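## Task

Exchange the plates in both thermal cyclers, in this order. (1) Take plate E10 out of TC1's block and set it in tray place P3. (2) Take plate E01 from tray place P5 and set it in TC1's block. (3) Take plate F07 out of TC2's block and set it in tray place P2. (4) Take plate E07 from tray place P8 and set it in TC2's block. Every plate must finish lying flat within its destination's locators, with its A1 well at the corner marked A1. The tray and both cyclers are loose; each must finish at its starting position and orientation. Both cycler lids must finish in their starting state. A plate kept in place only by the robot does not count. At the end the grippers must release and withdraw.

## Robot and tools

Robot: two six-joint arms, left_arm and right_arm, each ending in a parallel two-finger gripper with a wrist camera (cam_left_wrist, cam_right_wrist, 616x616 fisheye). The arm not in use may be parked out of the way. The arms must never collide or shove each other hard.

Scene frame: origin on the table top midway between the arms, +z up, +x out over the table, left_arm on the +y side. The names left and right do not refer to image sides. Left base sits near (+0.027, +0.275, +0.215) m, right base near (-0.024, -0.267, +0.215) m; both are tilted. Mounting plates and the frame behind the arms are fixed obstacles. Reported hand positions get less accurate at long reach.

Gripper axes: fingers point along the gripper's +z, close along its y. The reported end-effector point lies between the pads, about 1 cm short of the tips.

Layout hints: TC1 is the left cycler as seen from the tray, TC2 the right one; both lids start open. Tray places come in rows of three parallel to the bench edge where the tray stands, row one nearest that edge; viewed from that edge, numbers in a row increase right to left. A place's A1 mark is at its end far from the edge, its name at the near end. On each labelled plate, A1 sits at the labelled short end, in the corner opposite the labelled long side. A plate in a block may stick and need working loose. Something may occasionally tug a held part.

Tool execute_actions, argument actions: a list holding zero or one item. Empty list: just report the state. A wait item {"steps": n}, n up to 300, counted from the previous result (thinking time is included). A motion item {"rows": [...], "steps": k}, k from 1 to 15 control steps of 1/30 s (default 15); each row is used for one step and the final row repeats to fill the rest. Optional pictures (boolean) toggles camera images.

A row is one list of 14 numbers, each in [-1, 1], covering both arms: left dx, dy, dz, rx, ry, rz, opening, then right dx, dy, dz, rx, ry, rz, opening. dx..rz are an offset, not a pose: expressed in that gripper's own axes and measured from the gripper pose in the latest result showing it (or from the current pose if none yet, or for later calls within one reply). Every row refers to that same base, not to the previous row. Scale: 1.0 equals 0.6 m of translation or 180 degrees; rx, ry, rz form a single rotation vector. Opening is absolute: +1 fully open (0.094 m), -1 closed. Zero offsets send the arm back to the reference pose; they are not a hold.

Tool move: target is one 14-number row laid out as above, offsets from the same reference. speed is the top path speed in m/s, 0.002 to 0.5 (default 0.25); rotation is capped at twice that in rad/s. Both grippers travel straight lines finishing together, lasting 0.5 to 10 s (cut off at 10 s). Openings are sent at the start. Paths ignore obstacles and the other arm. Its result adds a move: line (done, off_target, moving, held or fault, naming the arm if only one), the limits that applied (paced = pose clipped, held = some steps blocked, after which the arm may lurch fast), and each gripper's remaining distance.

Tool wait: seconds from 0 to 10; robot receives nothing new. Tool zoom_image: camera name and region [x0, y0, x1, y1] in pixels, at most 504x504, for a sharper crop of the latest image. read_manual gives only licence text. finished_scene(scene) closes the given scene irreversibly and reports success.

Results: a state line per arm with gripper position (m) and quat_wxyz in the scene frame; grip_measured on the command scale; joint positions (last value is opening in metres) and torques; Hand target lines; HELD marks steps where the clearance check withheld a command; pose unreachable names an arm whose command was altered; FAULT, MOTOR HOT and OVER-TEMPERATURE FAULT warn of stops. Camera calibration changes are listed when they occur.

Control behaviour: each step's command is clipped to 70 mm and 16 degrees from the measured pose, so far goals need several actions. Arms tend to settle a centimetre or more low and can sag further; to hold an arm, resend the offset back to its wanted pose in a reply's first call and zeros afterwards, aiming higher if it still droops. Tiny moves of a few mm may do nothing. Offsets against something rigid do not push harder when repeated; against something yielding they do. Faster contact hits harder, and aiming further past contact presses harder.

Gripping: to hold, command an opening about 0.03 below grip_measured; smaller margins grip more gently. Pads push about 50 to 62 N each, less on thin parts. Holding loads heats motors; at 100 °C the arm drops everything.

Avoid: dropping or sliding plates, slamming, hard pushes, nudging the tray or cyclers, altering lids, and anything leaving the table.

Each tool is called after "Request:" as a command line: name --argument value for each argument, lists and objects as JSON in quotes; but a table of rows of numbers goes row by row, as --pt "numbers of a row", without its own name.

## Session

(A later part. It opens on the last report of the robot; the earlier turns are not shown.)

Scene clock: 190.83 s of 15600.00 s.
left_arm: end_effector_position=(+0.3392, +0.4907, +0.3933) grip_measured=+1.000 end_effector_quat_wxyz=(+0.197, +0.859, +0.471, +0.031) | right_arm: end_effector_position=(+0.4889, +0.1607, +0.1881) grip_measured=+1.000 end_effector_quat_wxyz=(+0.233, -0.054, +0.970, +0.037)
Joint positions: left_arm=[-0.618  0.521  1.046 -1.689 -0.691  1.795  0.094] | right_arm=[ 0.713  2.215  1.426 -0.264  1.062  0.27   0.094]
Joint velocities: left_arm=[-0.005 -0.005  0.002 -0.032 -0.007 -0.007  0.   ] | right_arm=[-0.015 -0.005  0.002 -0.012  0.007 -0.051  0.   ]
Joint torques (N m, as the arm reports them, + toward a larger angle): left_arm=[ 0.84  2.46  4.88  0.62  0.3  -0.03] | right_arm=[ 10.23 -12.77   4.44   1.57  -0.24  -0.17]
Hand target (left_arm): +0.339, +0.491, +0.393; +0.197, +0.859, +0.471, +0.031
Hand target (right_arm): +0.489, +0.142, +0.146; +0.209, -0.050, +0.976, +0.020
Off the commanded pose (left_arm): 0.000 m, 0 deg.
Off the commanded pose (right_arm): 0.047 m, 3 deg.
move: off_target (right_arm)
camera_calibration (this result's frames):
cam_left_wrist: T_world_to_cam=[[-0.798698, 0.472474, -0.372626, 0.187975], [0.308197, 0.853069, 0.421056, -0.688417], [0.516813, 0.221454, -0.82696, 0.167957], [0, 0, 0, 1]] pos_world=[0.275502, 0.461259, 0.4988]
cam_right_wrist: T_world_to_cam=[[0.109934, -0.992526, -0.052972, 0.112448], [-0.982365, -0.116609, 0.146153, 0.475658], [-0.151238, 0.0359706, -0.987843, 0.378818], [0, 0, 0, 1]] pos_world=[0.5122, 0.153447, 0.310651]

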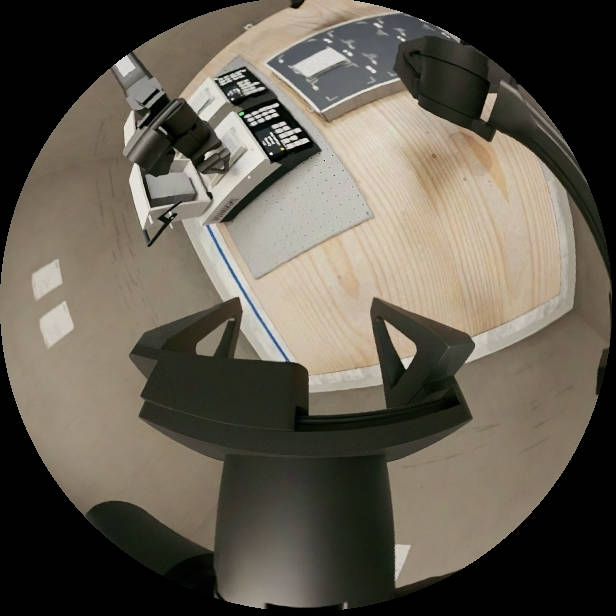

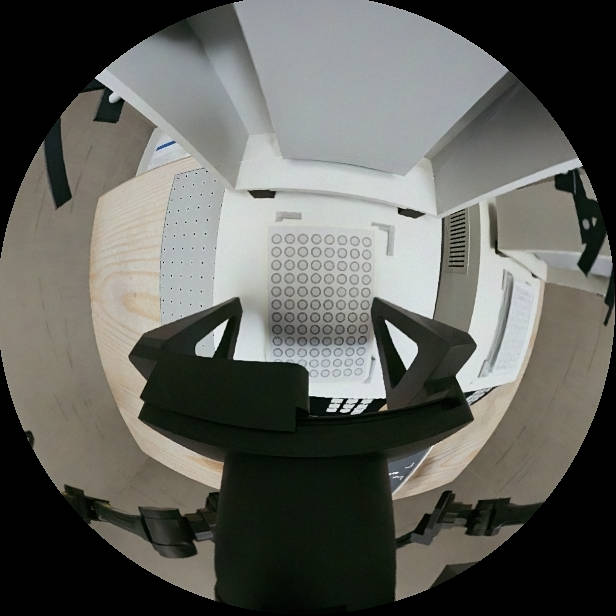

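Request:
move --target '[0,0,0,0,0,0,1,-0.01,-0.03,-0.035,0,0.035,0,1]' --speed 0.05

Request:
move --target '[0,0,0,0,0,0,1,0.02,-0.008,0.06,0,0,0,1]' --speed 0.05

Scene clock: 193.73 s of 15600.00 s.
left_arm: end_effector_position=(+0.3392, +0.4907, +0.3933) grip_measured=+1.000 end_effector_quat_wxyz=(+0.197, +0.859, +0.471, +0.031) | right_arm: end_effector_position=(+0.4694, +0.1374, +0.1899) grip_measured=+1.000 end_effector_quat_wxyz=(+0.169, -0.072, +0.983, +0.025)
Joint positions: left_arm=[-0.618  0.521  1.046 -1.689 -0.691  1.795  0.094] | right_arm=[ 0.713  2.179  1.448 -0.575  1.024  0.453  0.094]
Joint velocities: left_arm=[-0.005 -0.015 -0.007 -0.007  0.022  0.007  0.   ] | right_arm=[-0.005 -0.005 -0.022 -0.007 -0.022  0.022  0.   ]
Joint torques (N m, as the arm reports them, + toward a larger angle): left_arm=[ 1.08  2.22  4.9   0.67  0.28 -0.03] | right_arm=[ 15.06 -14.15   9.02   0.21   0.19  -0.09]
Hand target (left_arm): +0.339, +0.491, +0.393; +0.197, +0.859, +0.471, +0.031
Hand target (right_arm): +0.486, +0.140, +0.209; +0.179, -0.056, +0.982, +0.035
Off the commanded pose (left_arm): 0.000 m, 0 deg.
Off the commanded pose (right_arm): 0.026 m, 2 deg.
move: off_target (right_arm)
camera_calibration (this result's frames):
cam_left_wrist: T_world_to_cam=[[-0.798698, 0.472474, -0.372626, 0.187975], [0.308197, 0.853069, 0.421056, -0.688417], [0.516813, 0.221454, -0.82696, 0.167957], [0, 0, 0, 1]] pos_world=[0.275502, 0.461259, 0.4988]
cam_right_wrist: T_world_to_cam=[[0.13845, -0.989961, -0.0284425, 0.0732581], [-0.95139, -0.140924, 0.273856, 0.418086], [-0.275115, -0.0108556, -0.96135, 0.438029], [0, 0, 0, 1]] pos_world=[0.508129, 0.136196, 0.308688]

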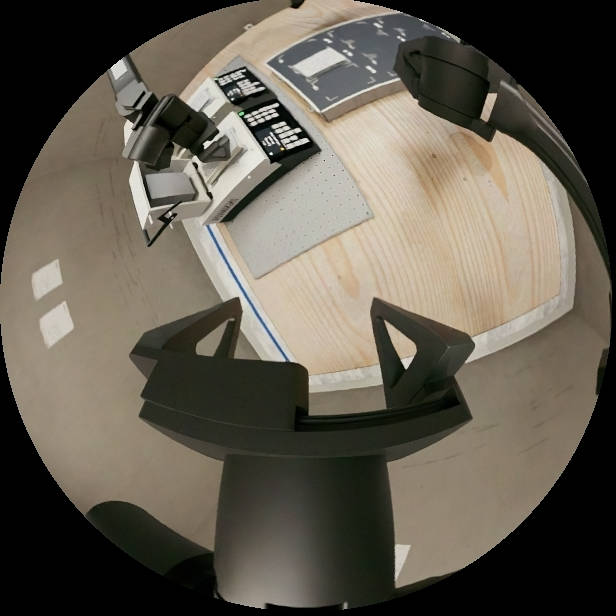

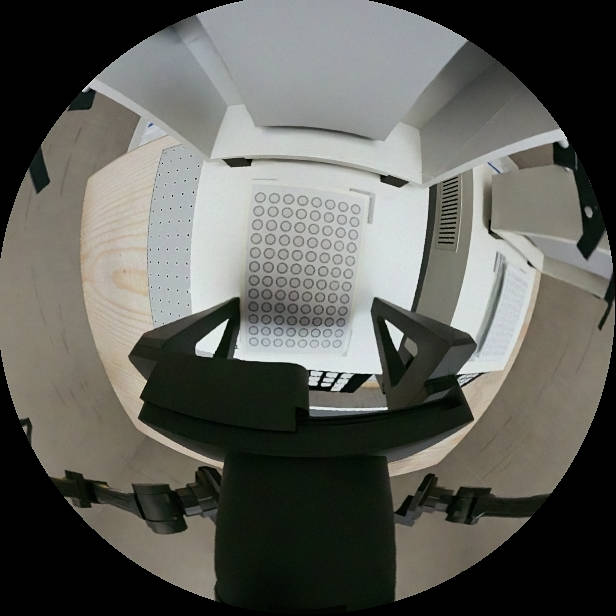

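Scene clock: 194.87 s of 15600.00 s.
left_arm: end_effector_position=(+0.3392, +0.4907, +0.3933) grip_measured=+1.000 end_effector_quat_wxyz=(+0.197, +0.859, +0.471, +0.031) | right_arm: end_effector_position=(+0.4746, +0.1394, +0.1769) grip_measured=+1.000 end_effector_quat_wxyz=(+0.182, -0.068, +0.980, +0.037)
Joint positions: left_arm=[-0.618  0.521  1.046 -1.689 -0.691  1.795  0.094] | right_arm=[ 0.692  2.179  1.412 -0.445  1.01   0.373  0.094]
Joint velocities: left_arm=[ 0.005 -0.005  0.012 -0.012 -0.037 -0.022  0.   ] | right_arm=[-0.015 -0.005  0.007  0.002 -0.007 -0.081  0.   ]
Joint torques (N m, as the arm reports them, + toward a larger angle): left_arm=[ 1.05  2.61  4.89  0.58  0.27 -0.02] | right_arm=[ 12.61 -12.07   5.     1.57   0.09  -0.21]
Hand target (left_arm): +0.339, +0.491, +0.393; +0.197, +0.859, +0.471, +0.031
Hand target (right_arm): +0.470, +0.133, +0.152; +0.169, -0.072, +0.983, +0.025
Off the commanded pose (left_arm): 0.000 m, 0 deg.
Off the commanded pose (right_arm): 0.026 m, 2 deg.
move: off_target (right_arm)
camera_calibration (this result's frames):
cam_left_wrist: T_world_to_cam=[[-0.798698, 0.472474, -0.372626, 0.187975], [0.308197, 0.853069, 0.421056, -0.688417], [0.516813, 0.221454, -0.82696, 0.167957], [0, 0, 0, 1]] pos_world=[0.275502, 0.461259, 0.4988]
cam_right_wrist: T_world_to_cam=[[0.135305, -0.989467, -0.0514465, 0.0795727], [-0.958008, -0.143898, 0.248018, 0.435023], [-0.252809, 0.0157281, -0.967388, 0.413761], [0, 0, 0, 1]] pos_world=[0.510591, 0.134826, 0.296468]

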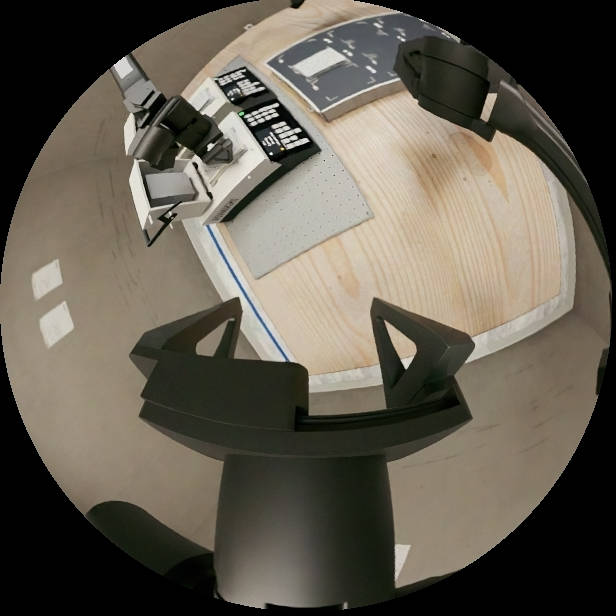

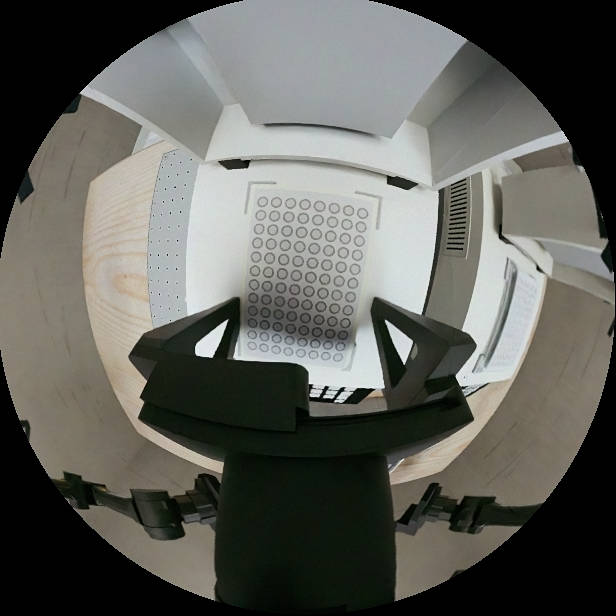

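Request:
move --target '[0,0,0,0,0,0,1,-0.06,0.008,-0.16,0,0,0,1]' --speed 0.08

Request:
move --target '[0,0,0,0,0,0,1,0,-0.4,0,0.015,0,0.04,1]' --speed 0.2

Scene clock: 197.90 s of 15600.00 s.
left_arm: end_effector_position=(+0.3392, +0.4907, +0.3933) grip_measured=+1.000 end_effector_quat_wxyz=(+0.197, +0.859, +0.471, +0.031) | right_arm: end_effector_position=(+0.4589, +0.1316, +0.2553) grip_measured=+1.000 end_effector_quat_wxyz=(+0.168, -0.085, +0.982, +0.023)
Joint positions: left_arm=[-0.618  0.521  1.046 -1.689 -0.691  1.795  0.094] | right_arm=[ 0.8    2.132  1.504 -0.827  1.039  0.598  0.094]
Joint velocities: left_arm=[-0.015 -0.015 -0.007 -0.017 -0.007 -0.037  0.   ] | right_arm=[-0.015  0.005 -0.002  0.017  0.007  0.022  0.   ]
Joint torques (N m, as the arm reports them, + toward a larger angle): left_arm=[ 1.32  2.2   4.89  0.53  0.27 -0.02] | right_arm=[ 15.79 -13.74  10.02   0.16   0.31  -0.04]
Hand target (left_arm): +0.339, +0.491, +0.393; +0.197, +0.859, +0.471, +0.031
Hand target (right_arm): +0.473, +0.137, +0.280; +0.182, -0.068, +0.980, +0.037
Off the commanded pose (left_arm): 0.000 m, 0 deg.
Off the commanded pose (right_arm): 0.029 m, 3 deg.
move: off_target (right_arm)
camera_calibration (this result's frames):
cam_left_wrist: T_world_to_cam=[[-0.798698, 0.472474, -0.372626, 0.187975], [0.308197, 0.853069, 0.421056, -0.688417], [0.516813, 0.221454, -0.82696, 0.167957], [0, 0, 0, 1]] pos_world=[0.275502, 0.461259, 0.4988]
cam_right_wrist: T_world_to_cam=[[0.162843, -0.986461, -0.019416, 0.0568454], [-0.947407, -0.161831, 0.2761, 0.389769], [-0.275504, -0.0265662, -0.960933, 0.500114], [0, 0, 0, 1]] pos_world=[0.497796, 0.132438, 0.374064]

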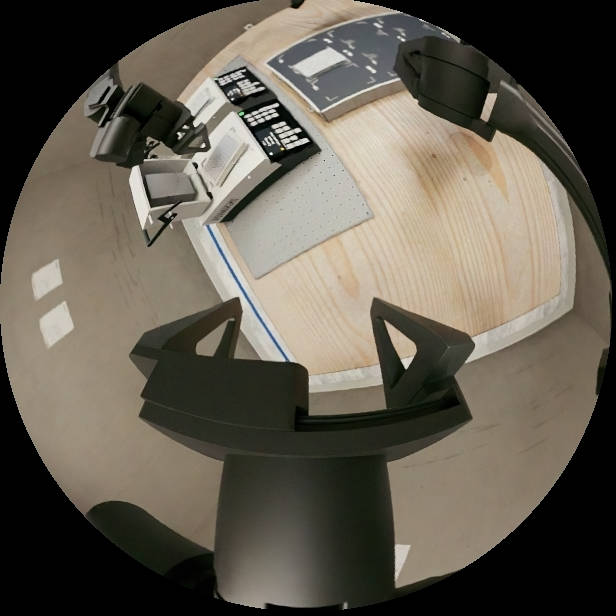

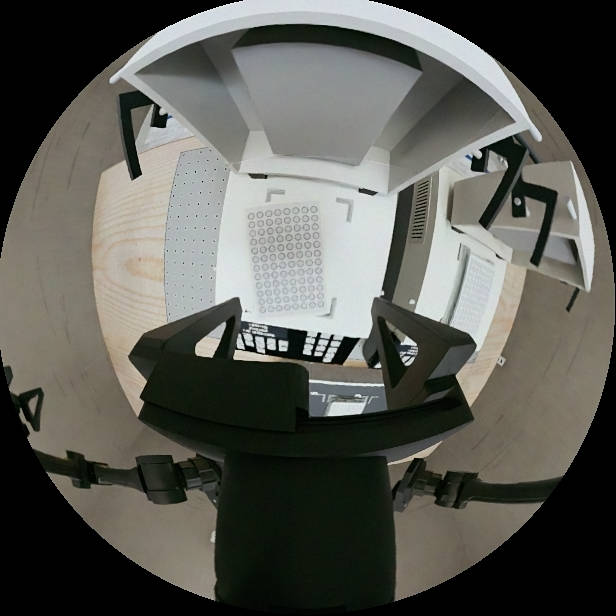

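Scene clock: 199.67 s of 15600.00 s.
left_arm: end_effector_position=(+0.3392, +0.4907, +0.3933) grip_measured=+1.000 end_effector_quat_wxyz=(+0.197, +0.859, +0.471, +0.031) | right_arm: end_effector_position=(+0.5011, -0.1040, +0.2639) grip_measured=+1.000 end_effector_quat_wxyz=(+0.175, -0.017, +0.984, +0.017)
Joint positions: left_arm=[-0.618  0.521  1.046 -1.689 -0.691  1.795  0.094] | right_arm=[ 0.607  1.56   1.102 -0.688  1.026  0.37   0.094]
Joint velocities: left_arm=[-0.015 -0.015  0.007 -0.002  0.037 -0.022  0.   ] | right_arm=[-0.005  0.005 -0.002 -0.002 -0.022 -0.037  0.   ]
Joint torques (N m, as the arm reports them, + toward a larger angle): left_arm=[ 1.01  2.28  5.01  0.7   0.27 -0.05] | right_arm=[ 8.3  -8.51  5.51  1.43  0.06 -0.21]
Hand target (left_arm): +0.339, +0.491, +0.393; +0.197, +0.859, +0.471, +0.031
Hand target (right_arm): +0.498, -0.106, +0.251; +0.168, -0.020, +0.986, +0.010
Off the commanded pose (left_arm): 0.000 m, 0 deg.
Off the commanded pose (right_arm): 0.012 m, 1 deg.
move: off_target (right_arm)
camera_calibration (this result's frames):
cam_left_wrist: T_world_to_cam=[[-0.798698, 0.472474, -0.372626, 0.187975], [0.308197, 0.853069, 0.421056, -0.688417], [0.516813, 0.221454, -0.82696, 0.167957], [0, 0, 0, 1]] pos_world=[0.275502, 0.461259, 0.4988]
cam_right_wrist: T_world_to_cam=[[0.0264291, -0.999174, -0.0308666, -0.112283], [-0.963909, -0.0336548, 0.264095, 0.413967], [-0.264916, 0.0227728, -0.964003, 0.514385], [0, 0, 0, 1]] pos_world=[0.538263, -0.109972, 0.383076]

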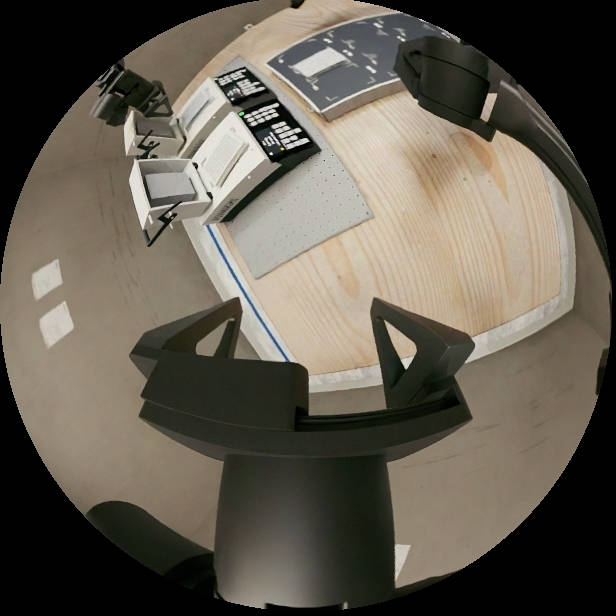

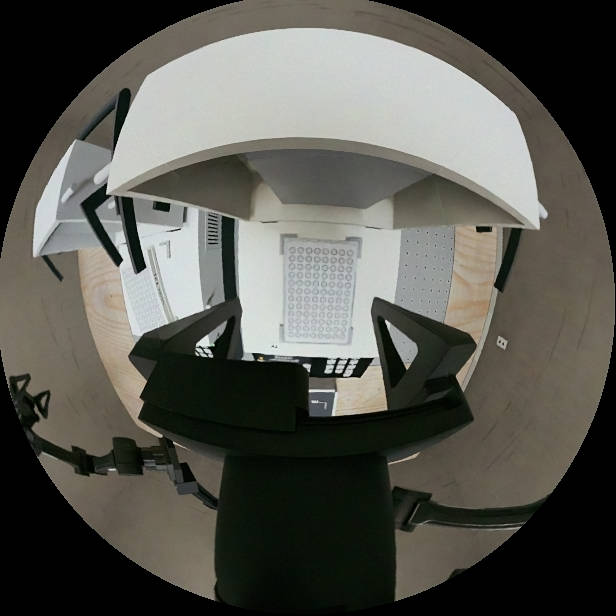

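Request:
move --target '[0,0,0,0,0,0,1,0.055,-0.024,0.095,0,0,0,1]' --speed 0.08

Scene clock: 202.77 s of 15600.00 s.
left_arm: end_effector_position=(+0.3392, +0.4907, +0.3933) grip_measured=+1.000 end_effector_quat_wxyz=(+0.197, +0.859, +0.471, +0.031) | right_arm: end_effector_position=(+0.4909, -0.1093, +0.2084) grip_measured=+1.000 end_effector_quat_wxyz=(+0.181, -0.018, +0.983, +0.023)
Joint positions: left_arm=[-0.618  0.521  1.046 -1.689 -0.691  1.795  0.094] | right_arm=[ 0.517  1.56   0.97  -0.408  0.975  0.202  0.094]
Joint velocities: left_arm=[-0.005 -0.015  0.002 -0.032 -0.007  0.007  0.   ] | right_arm=[-0.005 -0.015 -0.002  0.007 -0.022 -0.081  0.   ]
Joint torques (N m, as the arm reports them, + toward a larger angle): left_arm=[ 1.37  2.17  4.96  0.55  0.27 -0.03] | right_arm=[ 7.85 -9.85  4.87  1.53 -0.02 -0.22]
Hand target (left_arm): +0.339, +0.491, +0.393; +0.197, +0.859, +0.471, +0.031
Hand target (right_arm): +0.490, -0.117, +0.198; +0.175, -0.016, +0.984, +0.017
Off the commanded pose (left_arm): 0.000 m, 0 deg.
Off the commanded pose (right_arm): 0.013 m, 1 deg.
move: off_target (right_arm)
camera_calibration (this result's frames):
cam_left_wrist: T_world_to_cam=[[-0.798698, 0.472474, -0.372626, 0.187975], [0.308197, 0.853069, 0.421056, -0.688417], [0.516813, 0.221454, -0.82696, 0.167957], [0, 0, 0, 1]] pos_world=[0.275502, 0.461259, 0.4988]
cam_right_wrist: T_world_to_cam=[[0.0318288, -0.998623, -0.0417058, -0.119335], [-0.966452, -0.04139, 0.25349, 0.421274], [-0.254867, 0.0322384, -0.966439, 0.454958], [0, 0, 0, 1]] pos_world=[0.526893, -0.116401, 0.327923]

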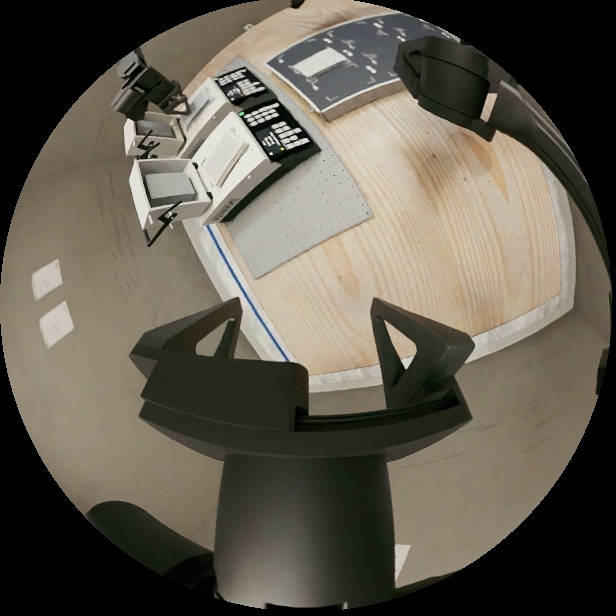

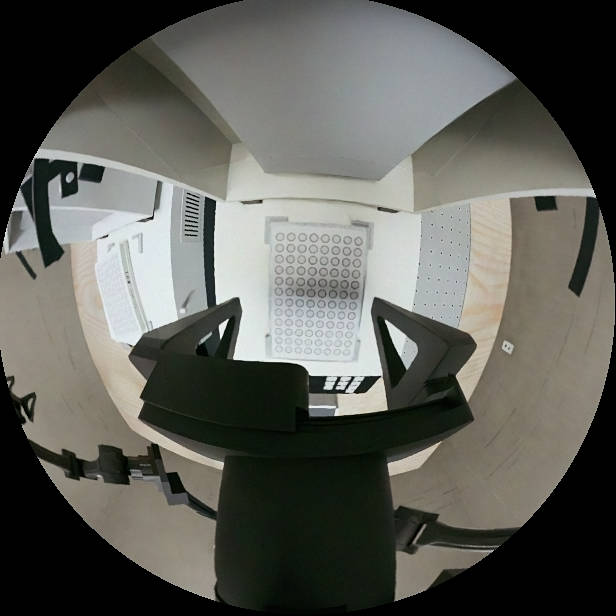

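Request:
move --target '[0,0,0,0,0,0,1,0,-0.018,0,0,0,0.012,1]' --speed 0.05

Request:
move --target '[0,0,0,0,0,0,1,0.015,-0.006,0.065,0,0,0,1]' --speed 0.05

Scene clock: 205.23 s of 15600.00 s.
left_arm: end_effector_position=(+0.3392, +0.4907, +0.3933) grip_measured=+1.000 end_effector_quat_wxyz=(+0.197, +0.859, +0.471, +0.031) | right_arm: end_effector_position=(+0.4946, -0.1139, +0.2141) grip_measured=+1.000 end_effector_quat_wxyz=(+0.185, -0.007, +0.982, +0.028)
Joint positions: left_arm=[-0.618  0.521  1.046 -1.689 -0.691  1.795  0.094] | right_arm=[ 0.517  1.541  0.97  -0.407  0.97   0.21   0.094]
Joint velocities: left_arm=[-0.005 -0.005 -0.007 -0.007 -0.022 -0.125  0.   ] | right_arm=[-0.015  0.005  0.002 -0.007 -0.022 -0.007  0.   ]
Joint torques (N m, as the arm reports them, + toward a larger angle): left_arm=[ 1.25  2.11  4.88  0.6   0.26 -0.02] | right_arm=[ 8.21 -9.64  4.75  1.07 -0.02 -0.07]
Hand target (left_arm): +0.339, +0.491, +0.393; +0.197, +0.859, +0.471, +0.031
Hand target (right_arm): +0.491, -0.120, +0.208; +0.180, +0.000, +0.983, +0.026
Off the commanded pose (left_arm): 0.000 m, 0 deg.
Off the commanded pose (right_arm): 0.009 m, 1 deg.
move: done
camera_calibration (this result's frames):
cam_left_wrist: T_world_to_cam=[[-0.798698, 0.472474, -0.372626, 0.187975], [0.308197, 0.853069, 0.421056, -0.688417], [0.516813, 0.221454, -0.82696, 0.167957], [0, 0, 0, 1]] pos_world=[0.275502, 0.461259, 0.4988]
cam_right_wrist: T_world_to_cam=[[0.0115065, -0.998345, -0.0563518, -0.110602], [-0.969142, -0.0250121, 0.245231, 0.428189], [-0.246235, 0.0517911, -0.967825, 0.45982], [0, 0, 0, 1]] pos_world=[0.529473, -0.123523, 0.333788]

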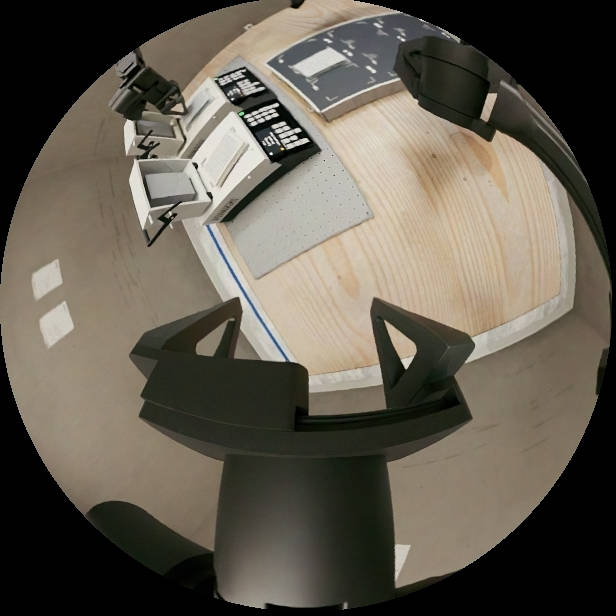

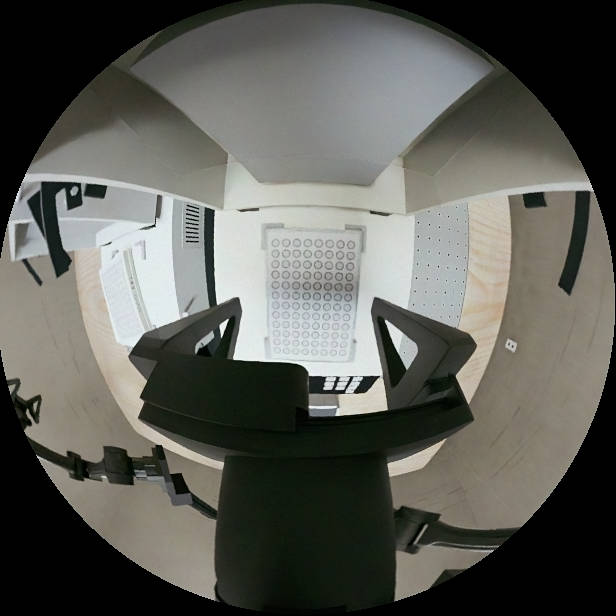

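Scene clock: 206.33 s of 15600.00 s.
left_arm: end_effector_position=(+0.3392, +0.4907, +0.3933) grip_measured=+1.000 end_effector_quat_wxyz=(+0.197, +0.859, +0.471, +0.031) | right_arm: end_effector_position=(+0.5045, -0.1114, +0.1899) grip_measured=+1.000 end_effector_quat_wxyz=(+0.194, -0.004, +0.980, +0.036)
Joint positions: left_arm=[-0.618  0.521  1.046 -1.689 -0.691  1.795  0.094] | right_arm=[ 0.467  1.57   0.949 -0.264  0.929  0.12   0.094]
Joint velocities: left_arm=[ 0.005 -0.005 -0.007 -0.002 -0.037 -0.022  0.   ] | right_arm=[-0.015  0.005 -0.007  0.002  0.007 -0.139  0.   ]
Joint torques (N m, as the arm reports them, + toward a larger angle): left_arm=[ 1.04  2.31  4.97  0.67  0.26 -0.03] | right_arm=[ 7.42 -8.3   4.66  1.49 -0.04 -0.25]
Hand target (left_arm): +0.339, +0.491, +0.393; +0.197, +0.859, +0.471, +0.031
Hand target (right_arm): +0.500, -0.115, +0.175; +0.185, -0.007, +0.982, +0.028
Off the commanded pose (left_arm): 0.000 m, 0 deg.
Off the commanded pose (right_arm): 0.017 m, 1 deg.
move: off_target (right_arm)
camera_calibration (this result's frames):
cam_left_wrist: T_world_to_cam=[[-0.798698, 0.472474, -0.372626, 0.187975], [0.308197, 0.853069, 0.421056, -0.688417], [0.516813, 0.221454, -0.82696, 0.167957], [0, 0, 0, 1]] pos_world=[0.275502, 0.461259, 0.4988]
cam_right_wrist: T_world_to_cam=[[0.00896201, -0.997236, -0.0737501, -0.1048], [-0.973708, -0.0254915, 0.226368, 0.449604], [-0.227622, 0.0697824, -0.971246, 0.431986], [0, 0, 0, 1]] pos_world=[0.537052, -0.123194, 0.31006]

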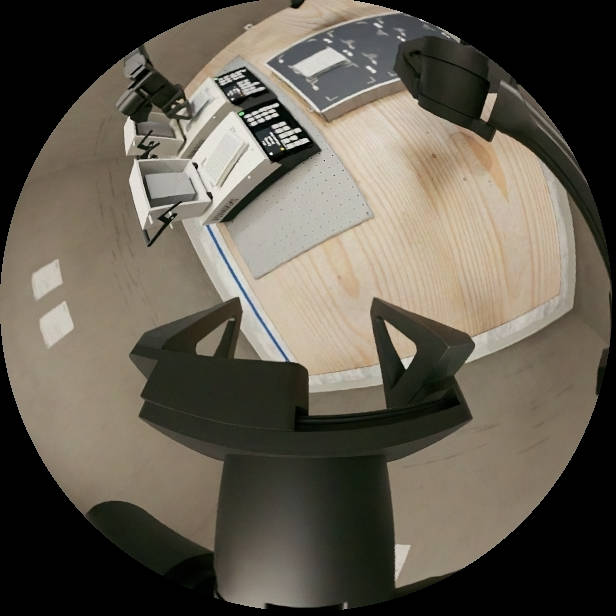

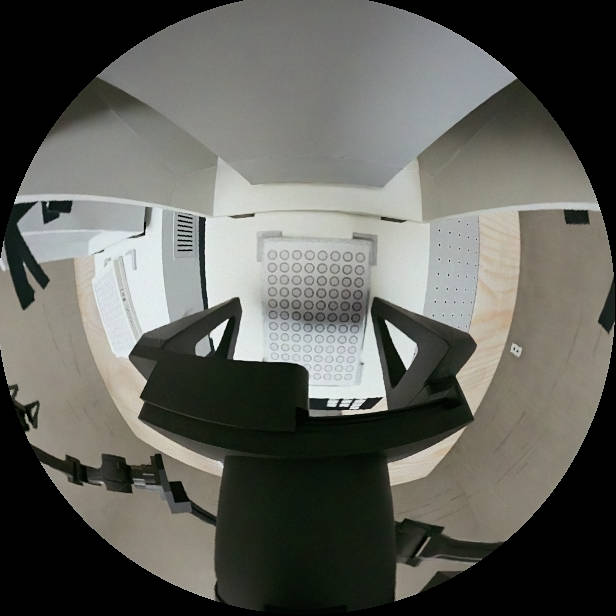

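Request:
move --target '[0,0,0,0,0,0,1,0.01,-0.02,0,0,0.01,0,1]' --speed 0.05

Request:
move --target '[0,0,0,0,0,0,1,0.018,-0.006,0.045,0,0,0,1]' --speed 0.05

Scene clock: 207.80 s of 15600.00 s.
left_arm: end_effector_position=(+0.3392, +0.4907, +0.3933) grip_measured=+1.000 end_effector_quat_wxyz=(+0.197, +0.859, +0.471, +0.031) | right_arm: end_effector_position=(+0.5010, -0.1152, +0.1924) grip_measured=+1.000 end_effector_quat_wxyz=(+0.186, -0.010, +0.982, +0.040)
Joint positions: left_arm=[-0.618  0.521  1.046 -1.689 -0.691  1.795  0.094] | right_arm=[ 0.467  1.554  0.949 -0.307  0.918  0.131  0.094]
Joint velocities: left_arm=[-0.005 -0.015 -0.002  0.012 -0.022 -0.022  0.   ] | right_arm=[-0.005 -0.005 -0.007 -0.007 -0.081  0.022  0.   ]
Joint torques (N m, as the arm reports them, + toward a larger angle): left_arm=[ 0.8   2.45  5.01  0.67  0.28 -0.04] | right_arm=[  8.05 -10.5    5.08   0.31  -0.05  -0.04]
Hand target (left_arm): +0.339, +0.491, +0.393; +0.197, +0.859, +0.471, +0.031
Hand target (right_arm): +0.499, -0.123, +0.187; +0.179, -0.004, +0.983, +0.036
Off the commanded pose (left_arm): 0.000 m, 0 deg.
Off the commanded pose (right_arm): 0.010 m, 1 deg.
move: done
camera_calibration (this result's frames):
cam_left_wrist: T_world_to_cam=[[-0.798698, 0.472474, -0.372626, 0.187975], [0.308197, 0.853069, 0.421056, -0.688417], [0.516813, 0.221454, -0.82696, 0.167957], [0, 0, 0, 1]] pos_world=[0.275502, 0.461259, 0.4988]
cam_right_wrist: T_world_to_cam=[[0.0216817, -0.996678, -0.0785005, -0.11378], [-0.969476, -0.0401409, 0.24188, 0.438685], [-0.244227, 0.07086, -0.967126, 0.441489], [0, 0, 0, 1]] pos_world=[0.535585, -0.127077, 0.311934]

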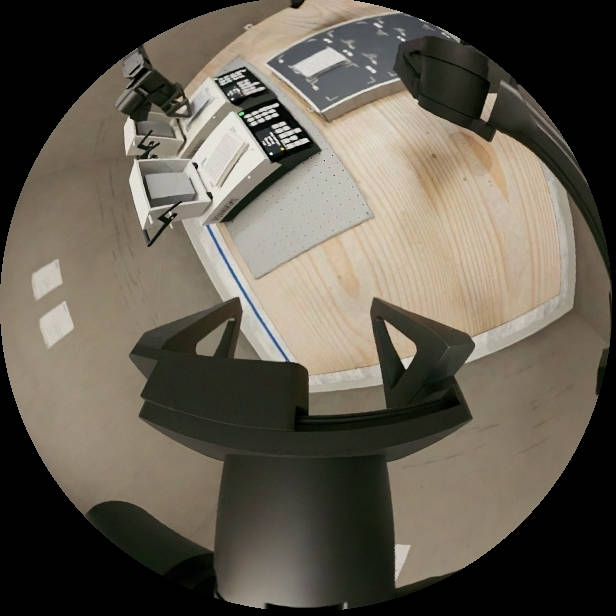

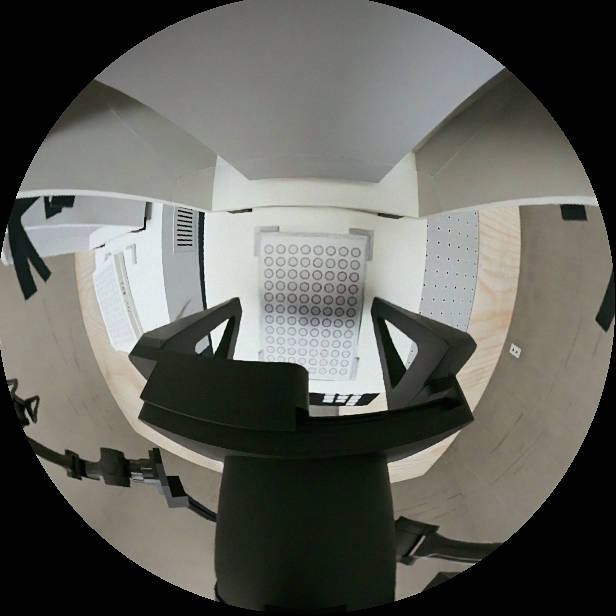

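Scene clock: 208.77 s of 15600.00 s.
left_arm: end_effector_position=(+0.3392, +0.4907, +0.3933) grip_measured=+1.000 end_effector_quat_wxyz=(+0.197, +0.859, +0.471, +0.031) | right_arm: end_effector_position=(+0.5052, -0.1128, +0.1783) grip_measured=+1.000 end_effector_quat_wxyz=(+0.195, -0.007, +0.980, +0.048)
Joint positions: left_arm=[-0.618  0.521  1.046 -1.689 -0.691  1.795  0.094] | right_arm=[ 0.44   1.571  0.93  -0.21   0.888  0.078  0.094]
Joint velocities: left_arm=[-0.005  0.005 -0.002 -0.007 -0.007  0.051  0.   ] | right_arm=[ 0.005 -0.005 -0.002 -0.007  0.007 -0.007  0.   ]
Joint torques (N m, as the arm reports them, + toward a larger angle): left_arm=[ 1.18  2.06  4.88  0.65  0.3  -0.05] | right_arm=[ 7.76 -8.74  4.44  1.59 -0.06 -0.24]
Hand target (left_arm): +0.339, +0.491, +0.393; +0.197, +0.859, +0.471, +0.031
Hand target (right_arm): +0.501, -0.117, +0.163; +0.186, -0.010, +0.982, +0.040
Off the commanded pose (left_arm): 0.000 m, 0 deg.
Off the commanded pose (right_arm): 0.016 m, 1 deg.
move: off_target (right_arm)
camera_calibration (this result's frames):
cam_left_wrist: T_world_to_cam=[[-0.798698, 0.472474, -0.372626, 0.187975], [0.308197, 0.853069, 0.421056, -0.688417], [0.516813, 0.221454, -0.82696, 0.167957], [0, 0, 0, 1]] pos_world=[0.275502, 0.461259, 0.4988]
cam_right_wrist: T_world_to_cam=[[0.0205021, -0.995302, -0.0946248, -0.108999], [-0.973857, -0.0412971, 0.223376, 0.451672], [-0.226235, 0.0875713, -0.970128, 0.422071], [0, 0, 0, 1]] pos_world=[0.537585, -0.126796, 0.298256]

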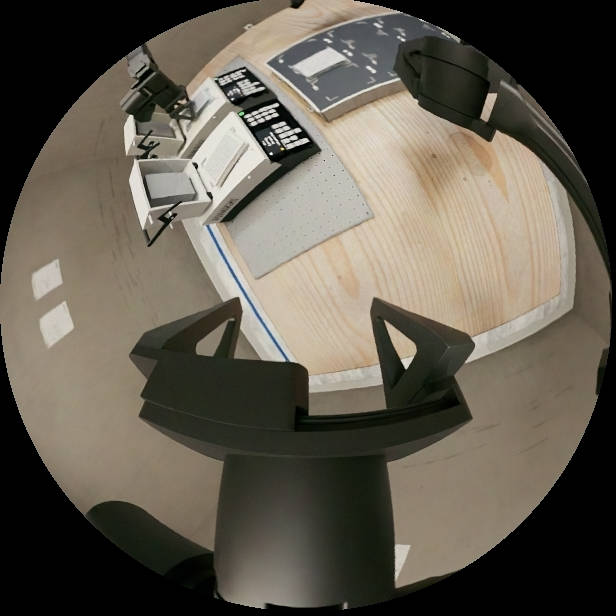

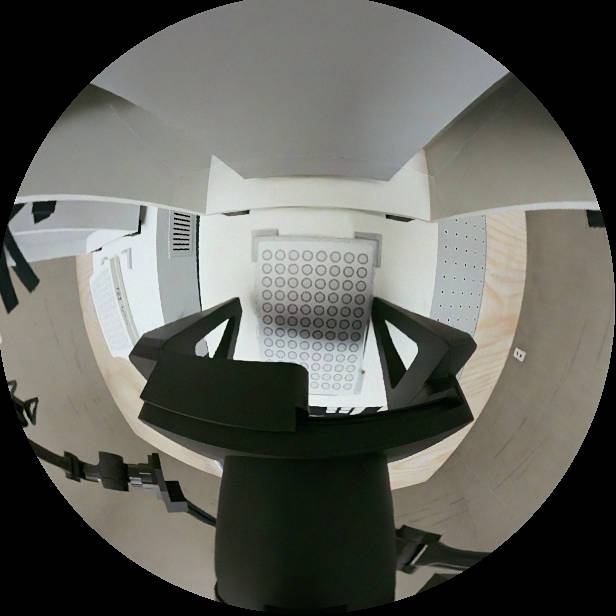

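Request:
move --target '[0,0,0,0,0,0,1,0.022,-0.012,0.025,0.03,0,0,1]' --speed 0.05

Request:
move --target '[0,0,0,0,0,0,1,0,0,0,0,0,0,0.6]'

Scene clock: 211.47 s of 15600.00 s.
left_arm: end_effector_position=(+0.3392, +0.4907, +0.3933) grip_measured=+1.000 end_effector_quat_wxyz=(+0.197, +0.859, +0.471, +0.031) | right_arm: end_effector_position=(+0.5066, -0.1178, +0.1714) grip_measured=+1.000 end_effector_quat_wxyz=(+0.202, +0.006, +0.979, +0.009)
Joint positions: left_arm=[-0.618  0.521  1.046 -1.689 -0.691  1.795  0.094] | right_arm=[ 0.44   1.6    0.93  -0.167  0.97   0.076  0.094]
Joint velocities: left_arm=[-0.005 -0.015  0.002  0.017 -0.007 -0.037  0.   ] | right_arm=[-0.005 -0.015 -0.007 -0.002 -0.007 -0.051  0.   ]
Joint torques (N m, as the arm reports them, + toward a larger angle): left_arm=[ 1.01  2.84  4.91  0.65  0.26 -0.03] | right_arm=[ 8.49 -8.82  4.09  1.49  0.22 -0.16]
Hand target (left_arm): +0.339, +0.491, +0.393; +0.197, +0.859, +0.471, +0.031
Hand target (right_arm): +0.499, -0.118, +0.159; +0.194, +0.002, +0.981, +0.001
Off the commanded pose (left_arm): 0.000 m, 0 deg.
Off the commanded pose (right_arm): 0.015 m, 1 deg.
move: off_target (right_arm)
camera_calibration (this result's frames):
cam_left_wrist: T_world_to_cam=[[-0.798698, 0.472474, -0.372626, 0.187975], [0.308197, 0.853069, 0.421056, -0.688417], [0.516813, 0.221454, -0.82696, 0.167957], [0, 0, 0, 1]] pos_world=[0.275502, 0.461259, 0.4988]
cam_right_wrist: T_world_to_cam=[[-0.0198964, -0.999524, -0.0235605, -0.106875], [-0.977283, 0.0144696, 0.211445, 0.464759], [-0.211003, 0.0272323, -0.977106, 0.402499], [0, 0, 0, 1]] pos_world=[0.537003, -0.12451, 0.292495]

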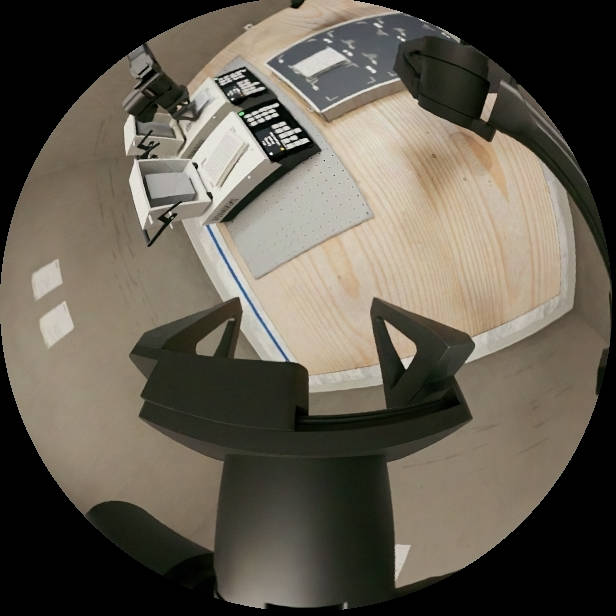

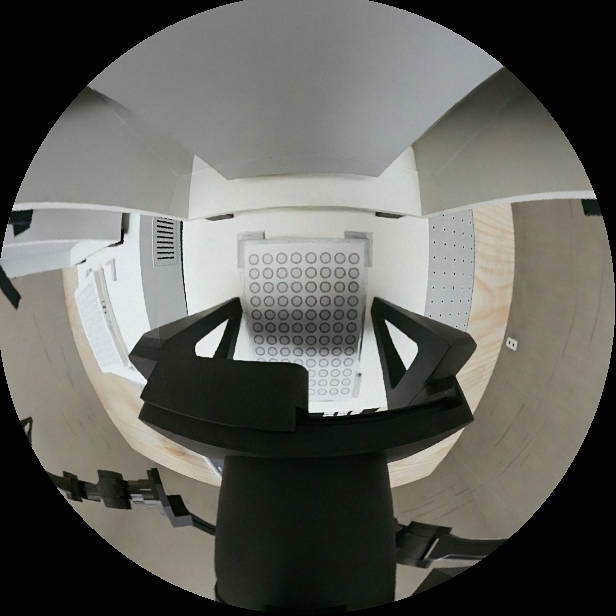

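Scene clock: 211.97 s of 15600.00 s.
left_arm: end_effector_position=(+0.3392, +0.4907, +0.3933) grip_measured=+1.000 end_effector_quat_wxyz=(+0.197, +0.859, +0.471, +0.031) | right_arm: end_effector_position=(+0.5064, -0.1167, +0.1712) grip_measured=+0.737 end_effector_quat_wxyz=(+0.202, +0.005, +0.979, +0.011)
Joint positions: left_arm=[-0.618  0.521  1.046 -1.689 -0.691  1.795  0.094] | right_arm=[ 0.44   1.601  0.93  -0.167  0.965  0.076  0.082]
Joint velocities: left_arm=[-0.005 -0.005  0.007 -0.007 -0.007  0.007  0.   ] | right_arm=[-0.005 -0.015  0.012 -0.007  0.066 -0.022 -0.   ]
Joint torques (N m, as the arm reports them, + toward a larger angle): left_arm=[ 1.23  2.54  4.92  0.67  0.26 -0.02] | right_arm=[ 9.55 -9.96  5.23  0.93  0.26 -0.13]
Hand target (left_arm): +0.339, +0.491, +0.393; +0.197, +0.859, +0.471, +0.031
Hand target (right_arm): +0.507, -0.118, +0.171; +0.202, +0.006, +0.979, +0.009
Off the commanded pose (left_arm): 0.000 m, 0 deg.
Off the commanded pose (right_arm): 0.001 m, 0 deg.
move: done
camera_calibration (this result's frames):
cam_left_wrist: T_world_to_cam=[[-0.798698, 0.472474, -0.372626, 0.187975], [0.308197, 0.853069, 0.421056, -0.688417], [0.516813, 0.221454, -0.82696, 0.167957], [0, 0, 0, 1]] pos_world=[0.275502, 0.461259, 0.4988]
cam_right_wrist: T_world_to_cam=[[-0.0168784, -0.999465, -0.02801, -0.106508], [-0.977163, 0.0105541, 0.212229, 0.463916], [-0.21182, 0.0309525, -0.976819, 0.402967], [0, 0, 0, 1]] pos_world=[0.53688, -0.12382, 0.292186]

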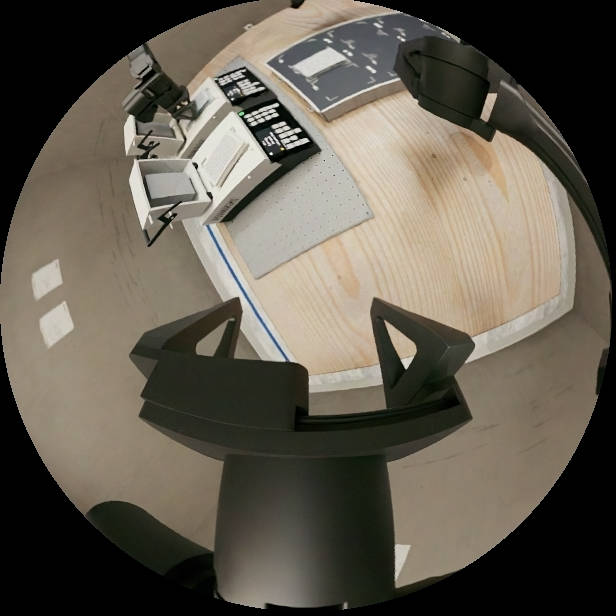

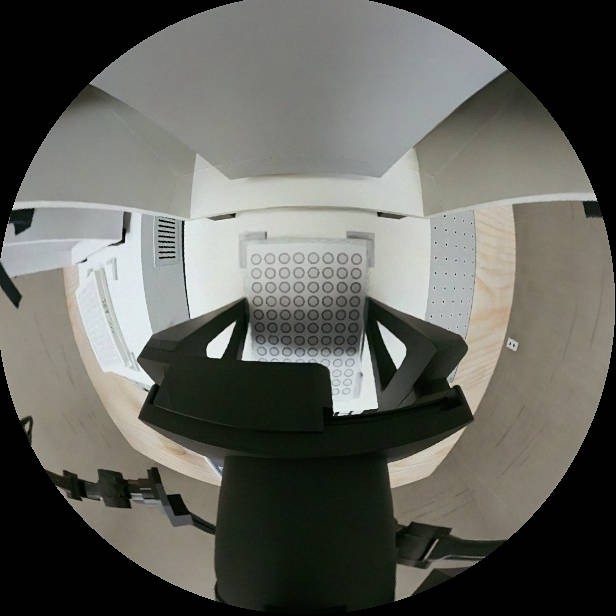

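Request:
move --target '[0,0,0,0,0,0,1,-0.03,0,-0.08,0,0,0,0.6]' --speed 0.08

Request:
move --target '[0,0,0,0,0,0,1,-0.03,0,-0.08,0,0,0,0.6]' --speed 0.08

Scene clock: 213.80 s of 15600.00 s.
left_arm: end_effector_position=(+0.3392, +0.4907, +0.3933) grip_measured=+1.000 end_effector_quat_wxyz=(+0.197, +0.859, +0.471, +0.031) | right_arm: end_effector_position=(+0.5061, -0.1174, +0.1732) grip_measured=+0.737 end_effector_quat_wxyz=(+0.176, +0.006, +0.984, +0.010)
Joint positions: left_arm=[-0.618  0.521  1.046 -1.689 -0.691  1.795  0.094] | right_arm=[ 0.442  1.606  0.976 -0.305  0.963  0.158  0.082]
Joint velocities: left_arm=[-0.015 -0.015 -0.012  0.002 -0.022  0.037  0.   ] | right_arm=[-0.015  0.005  0.002 -0.007 -0.007 -0.066  0.   ]
Joint torques (N m, as the arm reports them, + toward a larger angle): left_arm=[ 0.65  2.3   4.9   0.6   0.28 -0.03] | right_arm=[ 15.58 -14.35   5.2   -1.76   1.81   0.16]
Hand target (left_arm): +0.339, +0.491, +0.393; +0.197, +0.859, +0.471, +0.031
Hand target (right_arm): +0.505, -0.118, +0.219; +0.203, +0.005, +0.979, +0.012
Off the commanded pose (left_arm): 0.000 m, 0 deg.
Off the commanded pose (right_arm): 0.049 m, 3 deg.
move: off_target (right_arm)
camera_calibration (this result's frames):
cam_left_wrist: T_world_to_cam=[[-0.798698, 0.472474, -0.372626, 0.187975], [0.308197, 0.853069, 0.421056, -0.688417], [0.516813, 0.221454, -0.82696, 0.167957], [0, 0, 0, 1]] pos_world=[0.275502, 0.461259, 0.4988]
cam_right_wrist: T_world_to_cam=[[-0.0200858, -0.999471, -0.02559, -0.105998], [-0.964402, 0.0126181, 0.264141, 0.447991], [-0.263678, 0.0299845, -0.964145, 0.428818], [0, 0, 0, 1]] pos_world=[0.542984, -0.124453, 0.292397]

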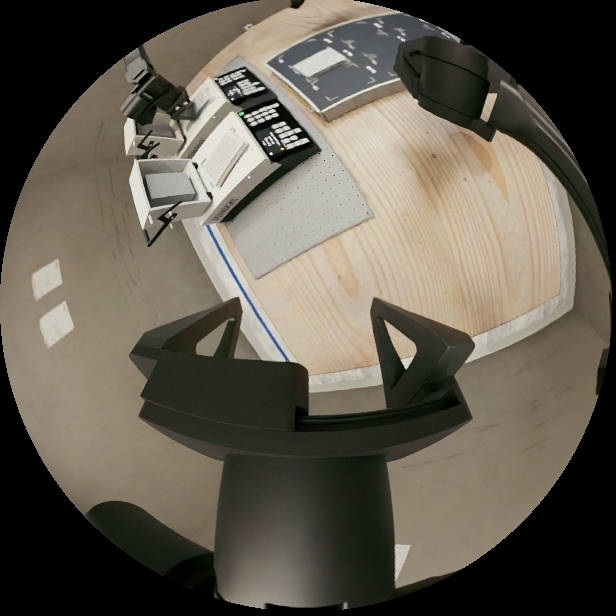

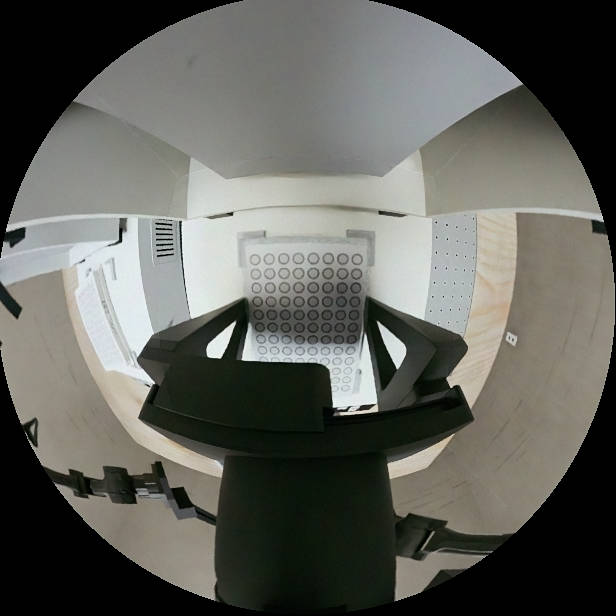

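Scene clock: 214.70 s of 15600.00 s.
left_arm: end_effector_position=(+0.3392, +0.4907, +0.3933) grip_measured=+1.000 end_effector_quat_wxyz=(+0.197, +0.859, +0.471, +0.031) | right_arm: end_effector_position=(+0.5062, -0.1174, +0.1732) grip_measured=+0.737 end_effector_quat_wxyz=(+0.149, +0.006, +0.989, +0.008)
Joint positions: left_arm=[-0.618  0.521  1.046 -1.689 -0.691  1.795  0.094] | right_arm=[ 0.441  1.62   1.026 -0.433  0.956  0.234  0.082]
Joint velocities: left_arm=[ 0.005 -0.024  0.002 -0.002  0.007 -0.081  0.   ] | right_arm=[-0.015  0.005  0.012 -0.002 -0.037  0.022 -0.001]
Joint torques (N m, as the arm reports them, + toward a larger angle): left_arm=[ 0.79  2.34  4.95  0.72  0.29 -0.03] | right_arm=[ 15.76 -14.62   5.73  -2.24   1.69   0.2 ]
Hand target (left_arm): +0.339, +0.491, +0.393; +0.197, +0.859, +0.471, +0.031
Hand target (right_arm): +0.507, -0.119, +0.221; +0.177, +0.006, +0.984, +0.012
Off the commanded pose (left_arm): 0.000 m, 0 deg.
Off the commanded pose (right_arm): 0.051 m, 3 deg.
move: off_target (right_arm)
camera_calibration (this result's frames):
cam_left_wrist: T_world_to_cam=[[-0.798698, 0.472474, -0.372626, 0.187975], [0.308197, 0.853069, 0.421056, -0.688417], [0.516813, 0.221454, -0.82696, 0.167957], [0, 0, 0, 1]] pos_world=[0.275502, 0.461259, 0.4988]
cam_right_wrist: T_world_to_cam=[[-0.0220943, -0.999548, -0.0204109, -0.105834], [-0.948554, 0.0145086, 0.316281, 0.431202], [-0.315842, 0.0263489, -0.948446, 0.452149], [0, 0, 0, 1]] pos_world=[0.549488, -0.123956, 0.290297]

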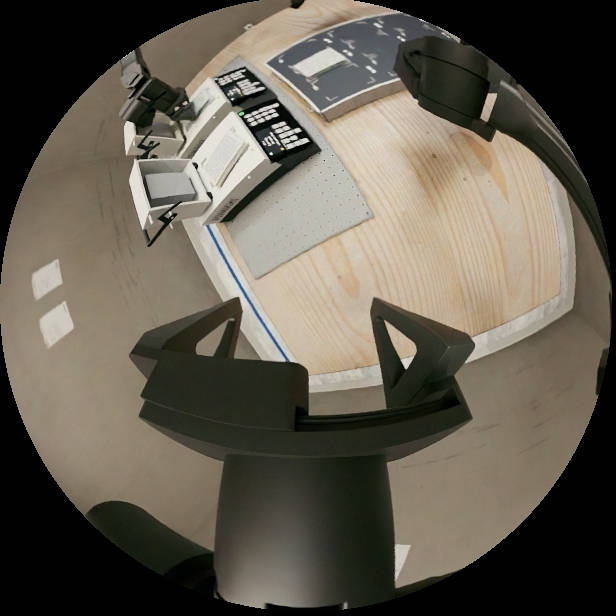

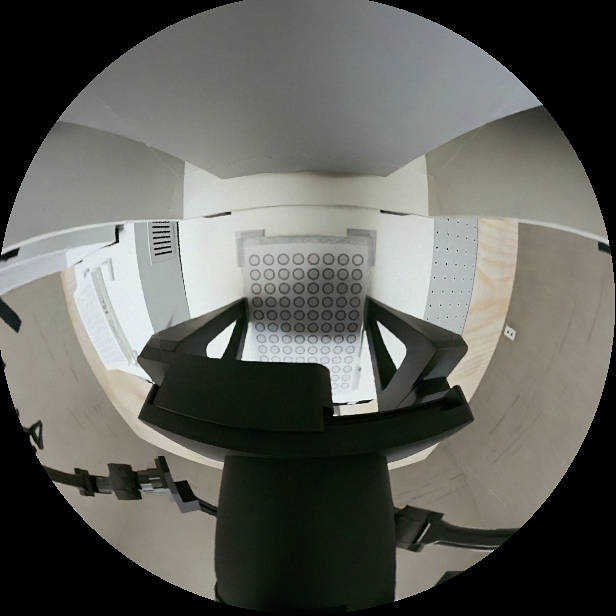

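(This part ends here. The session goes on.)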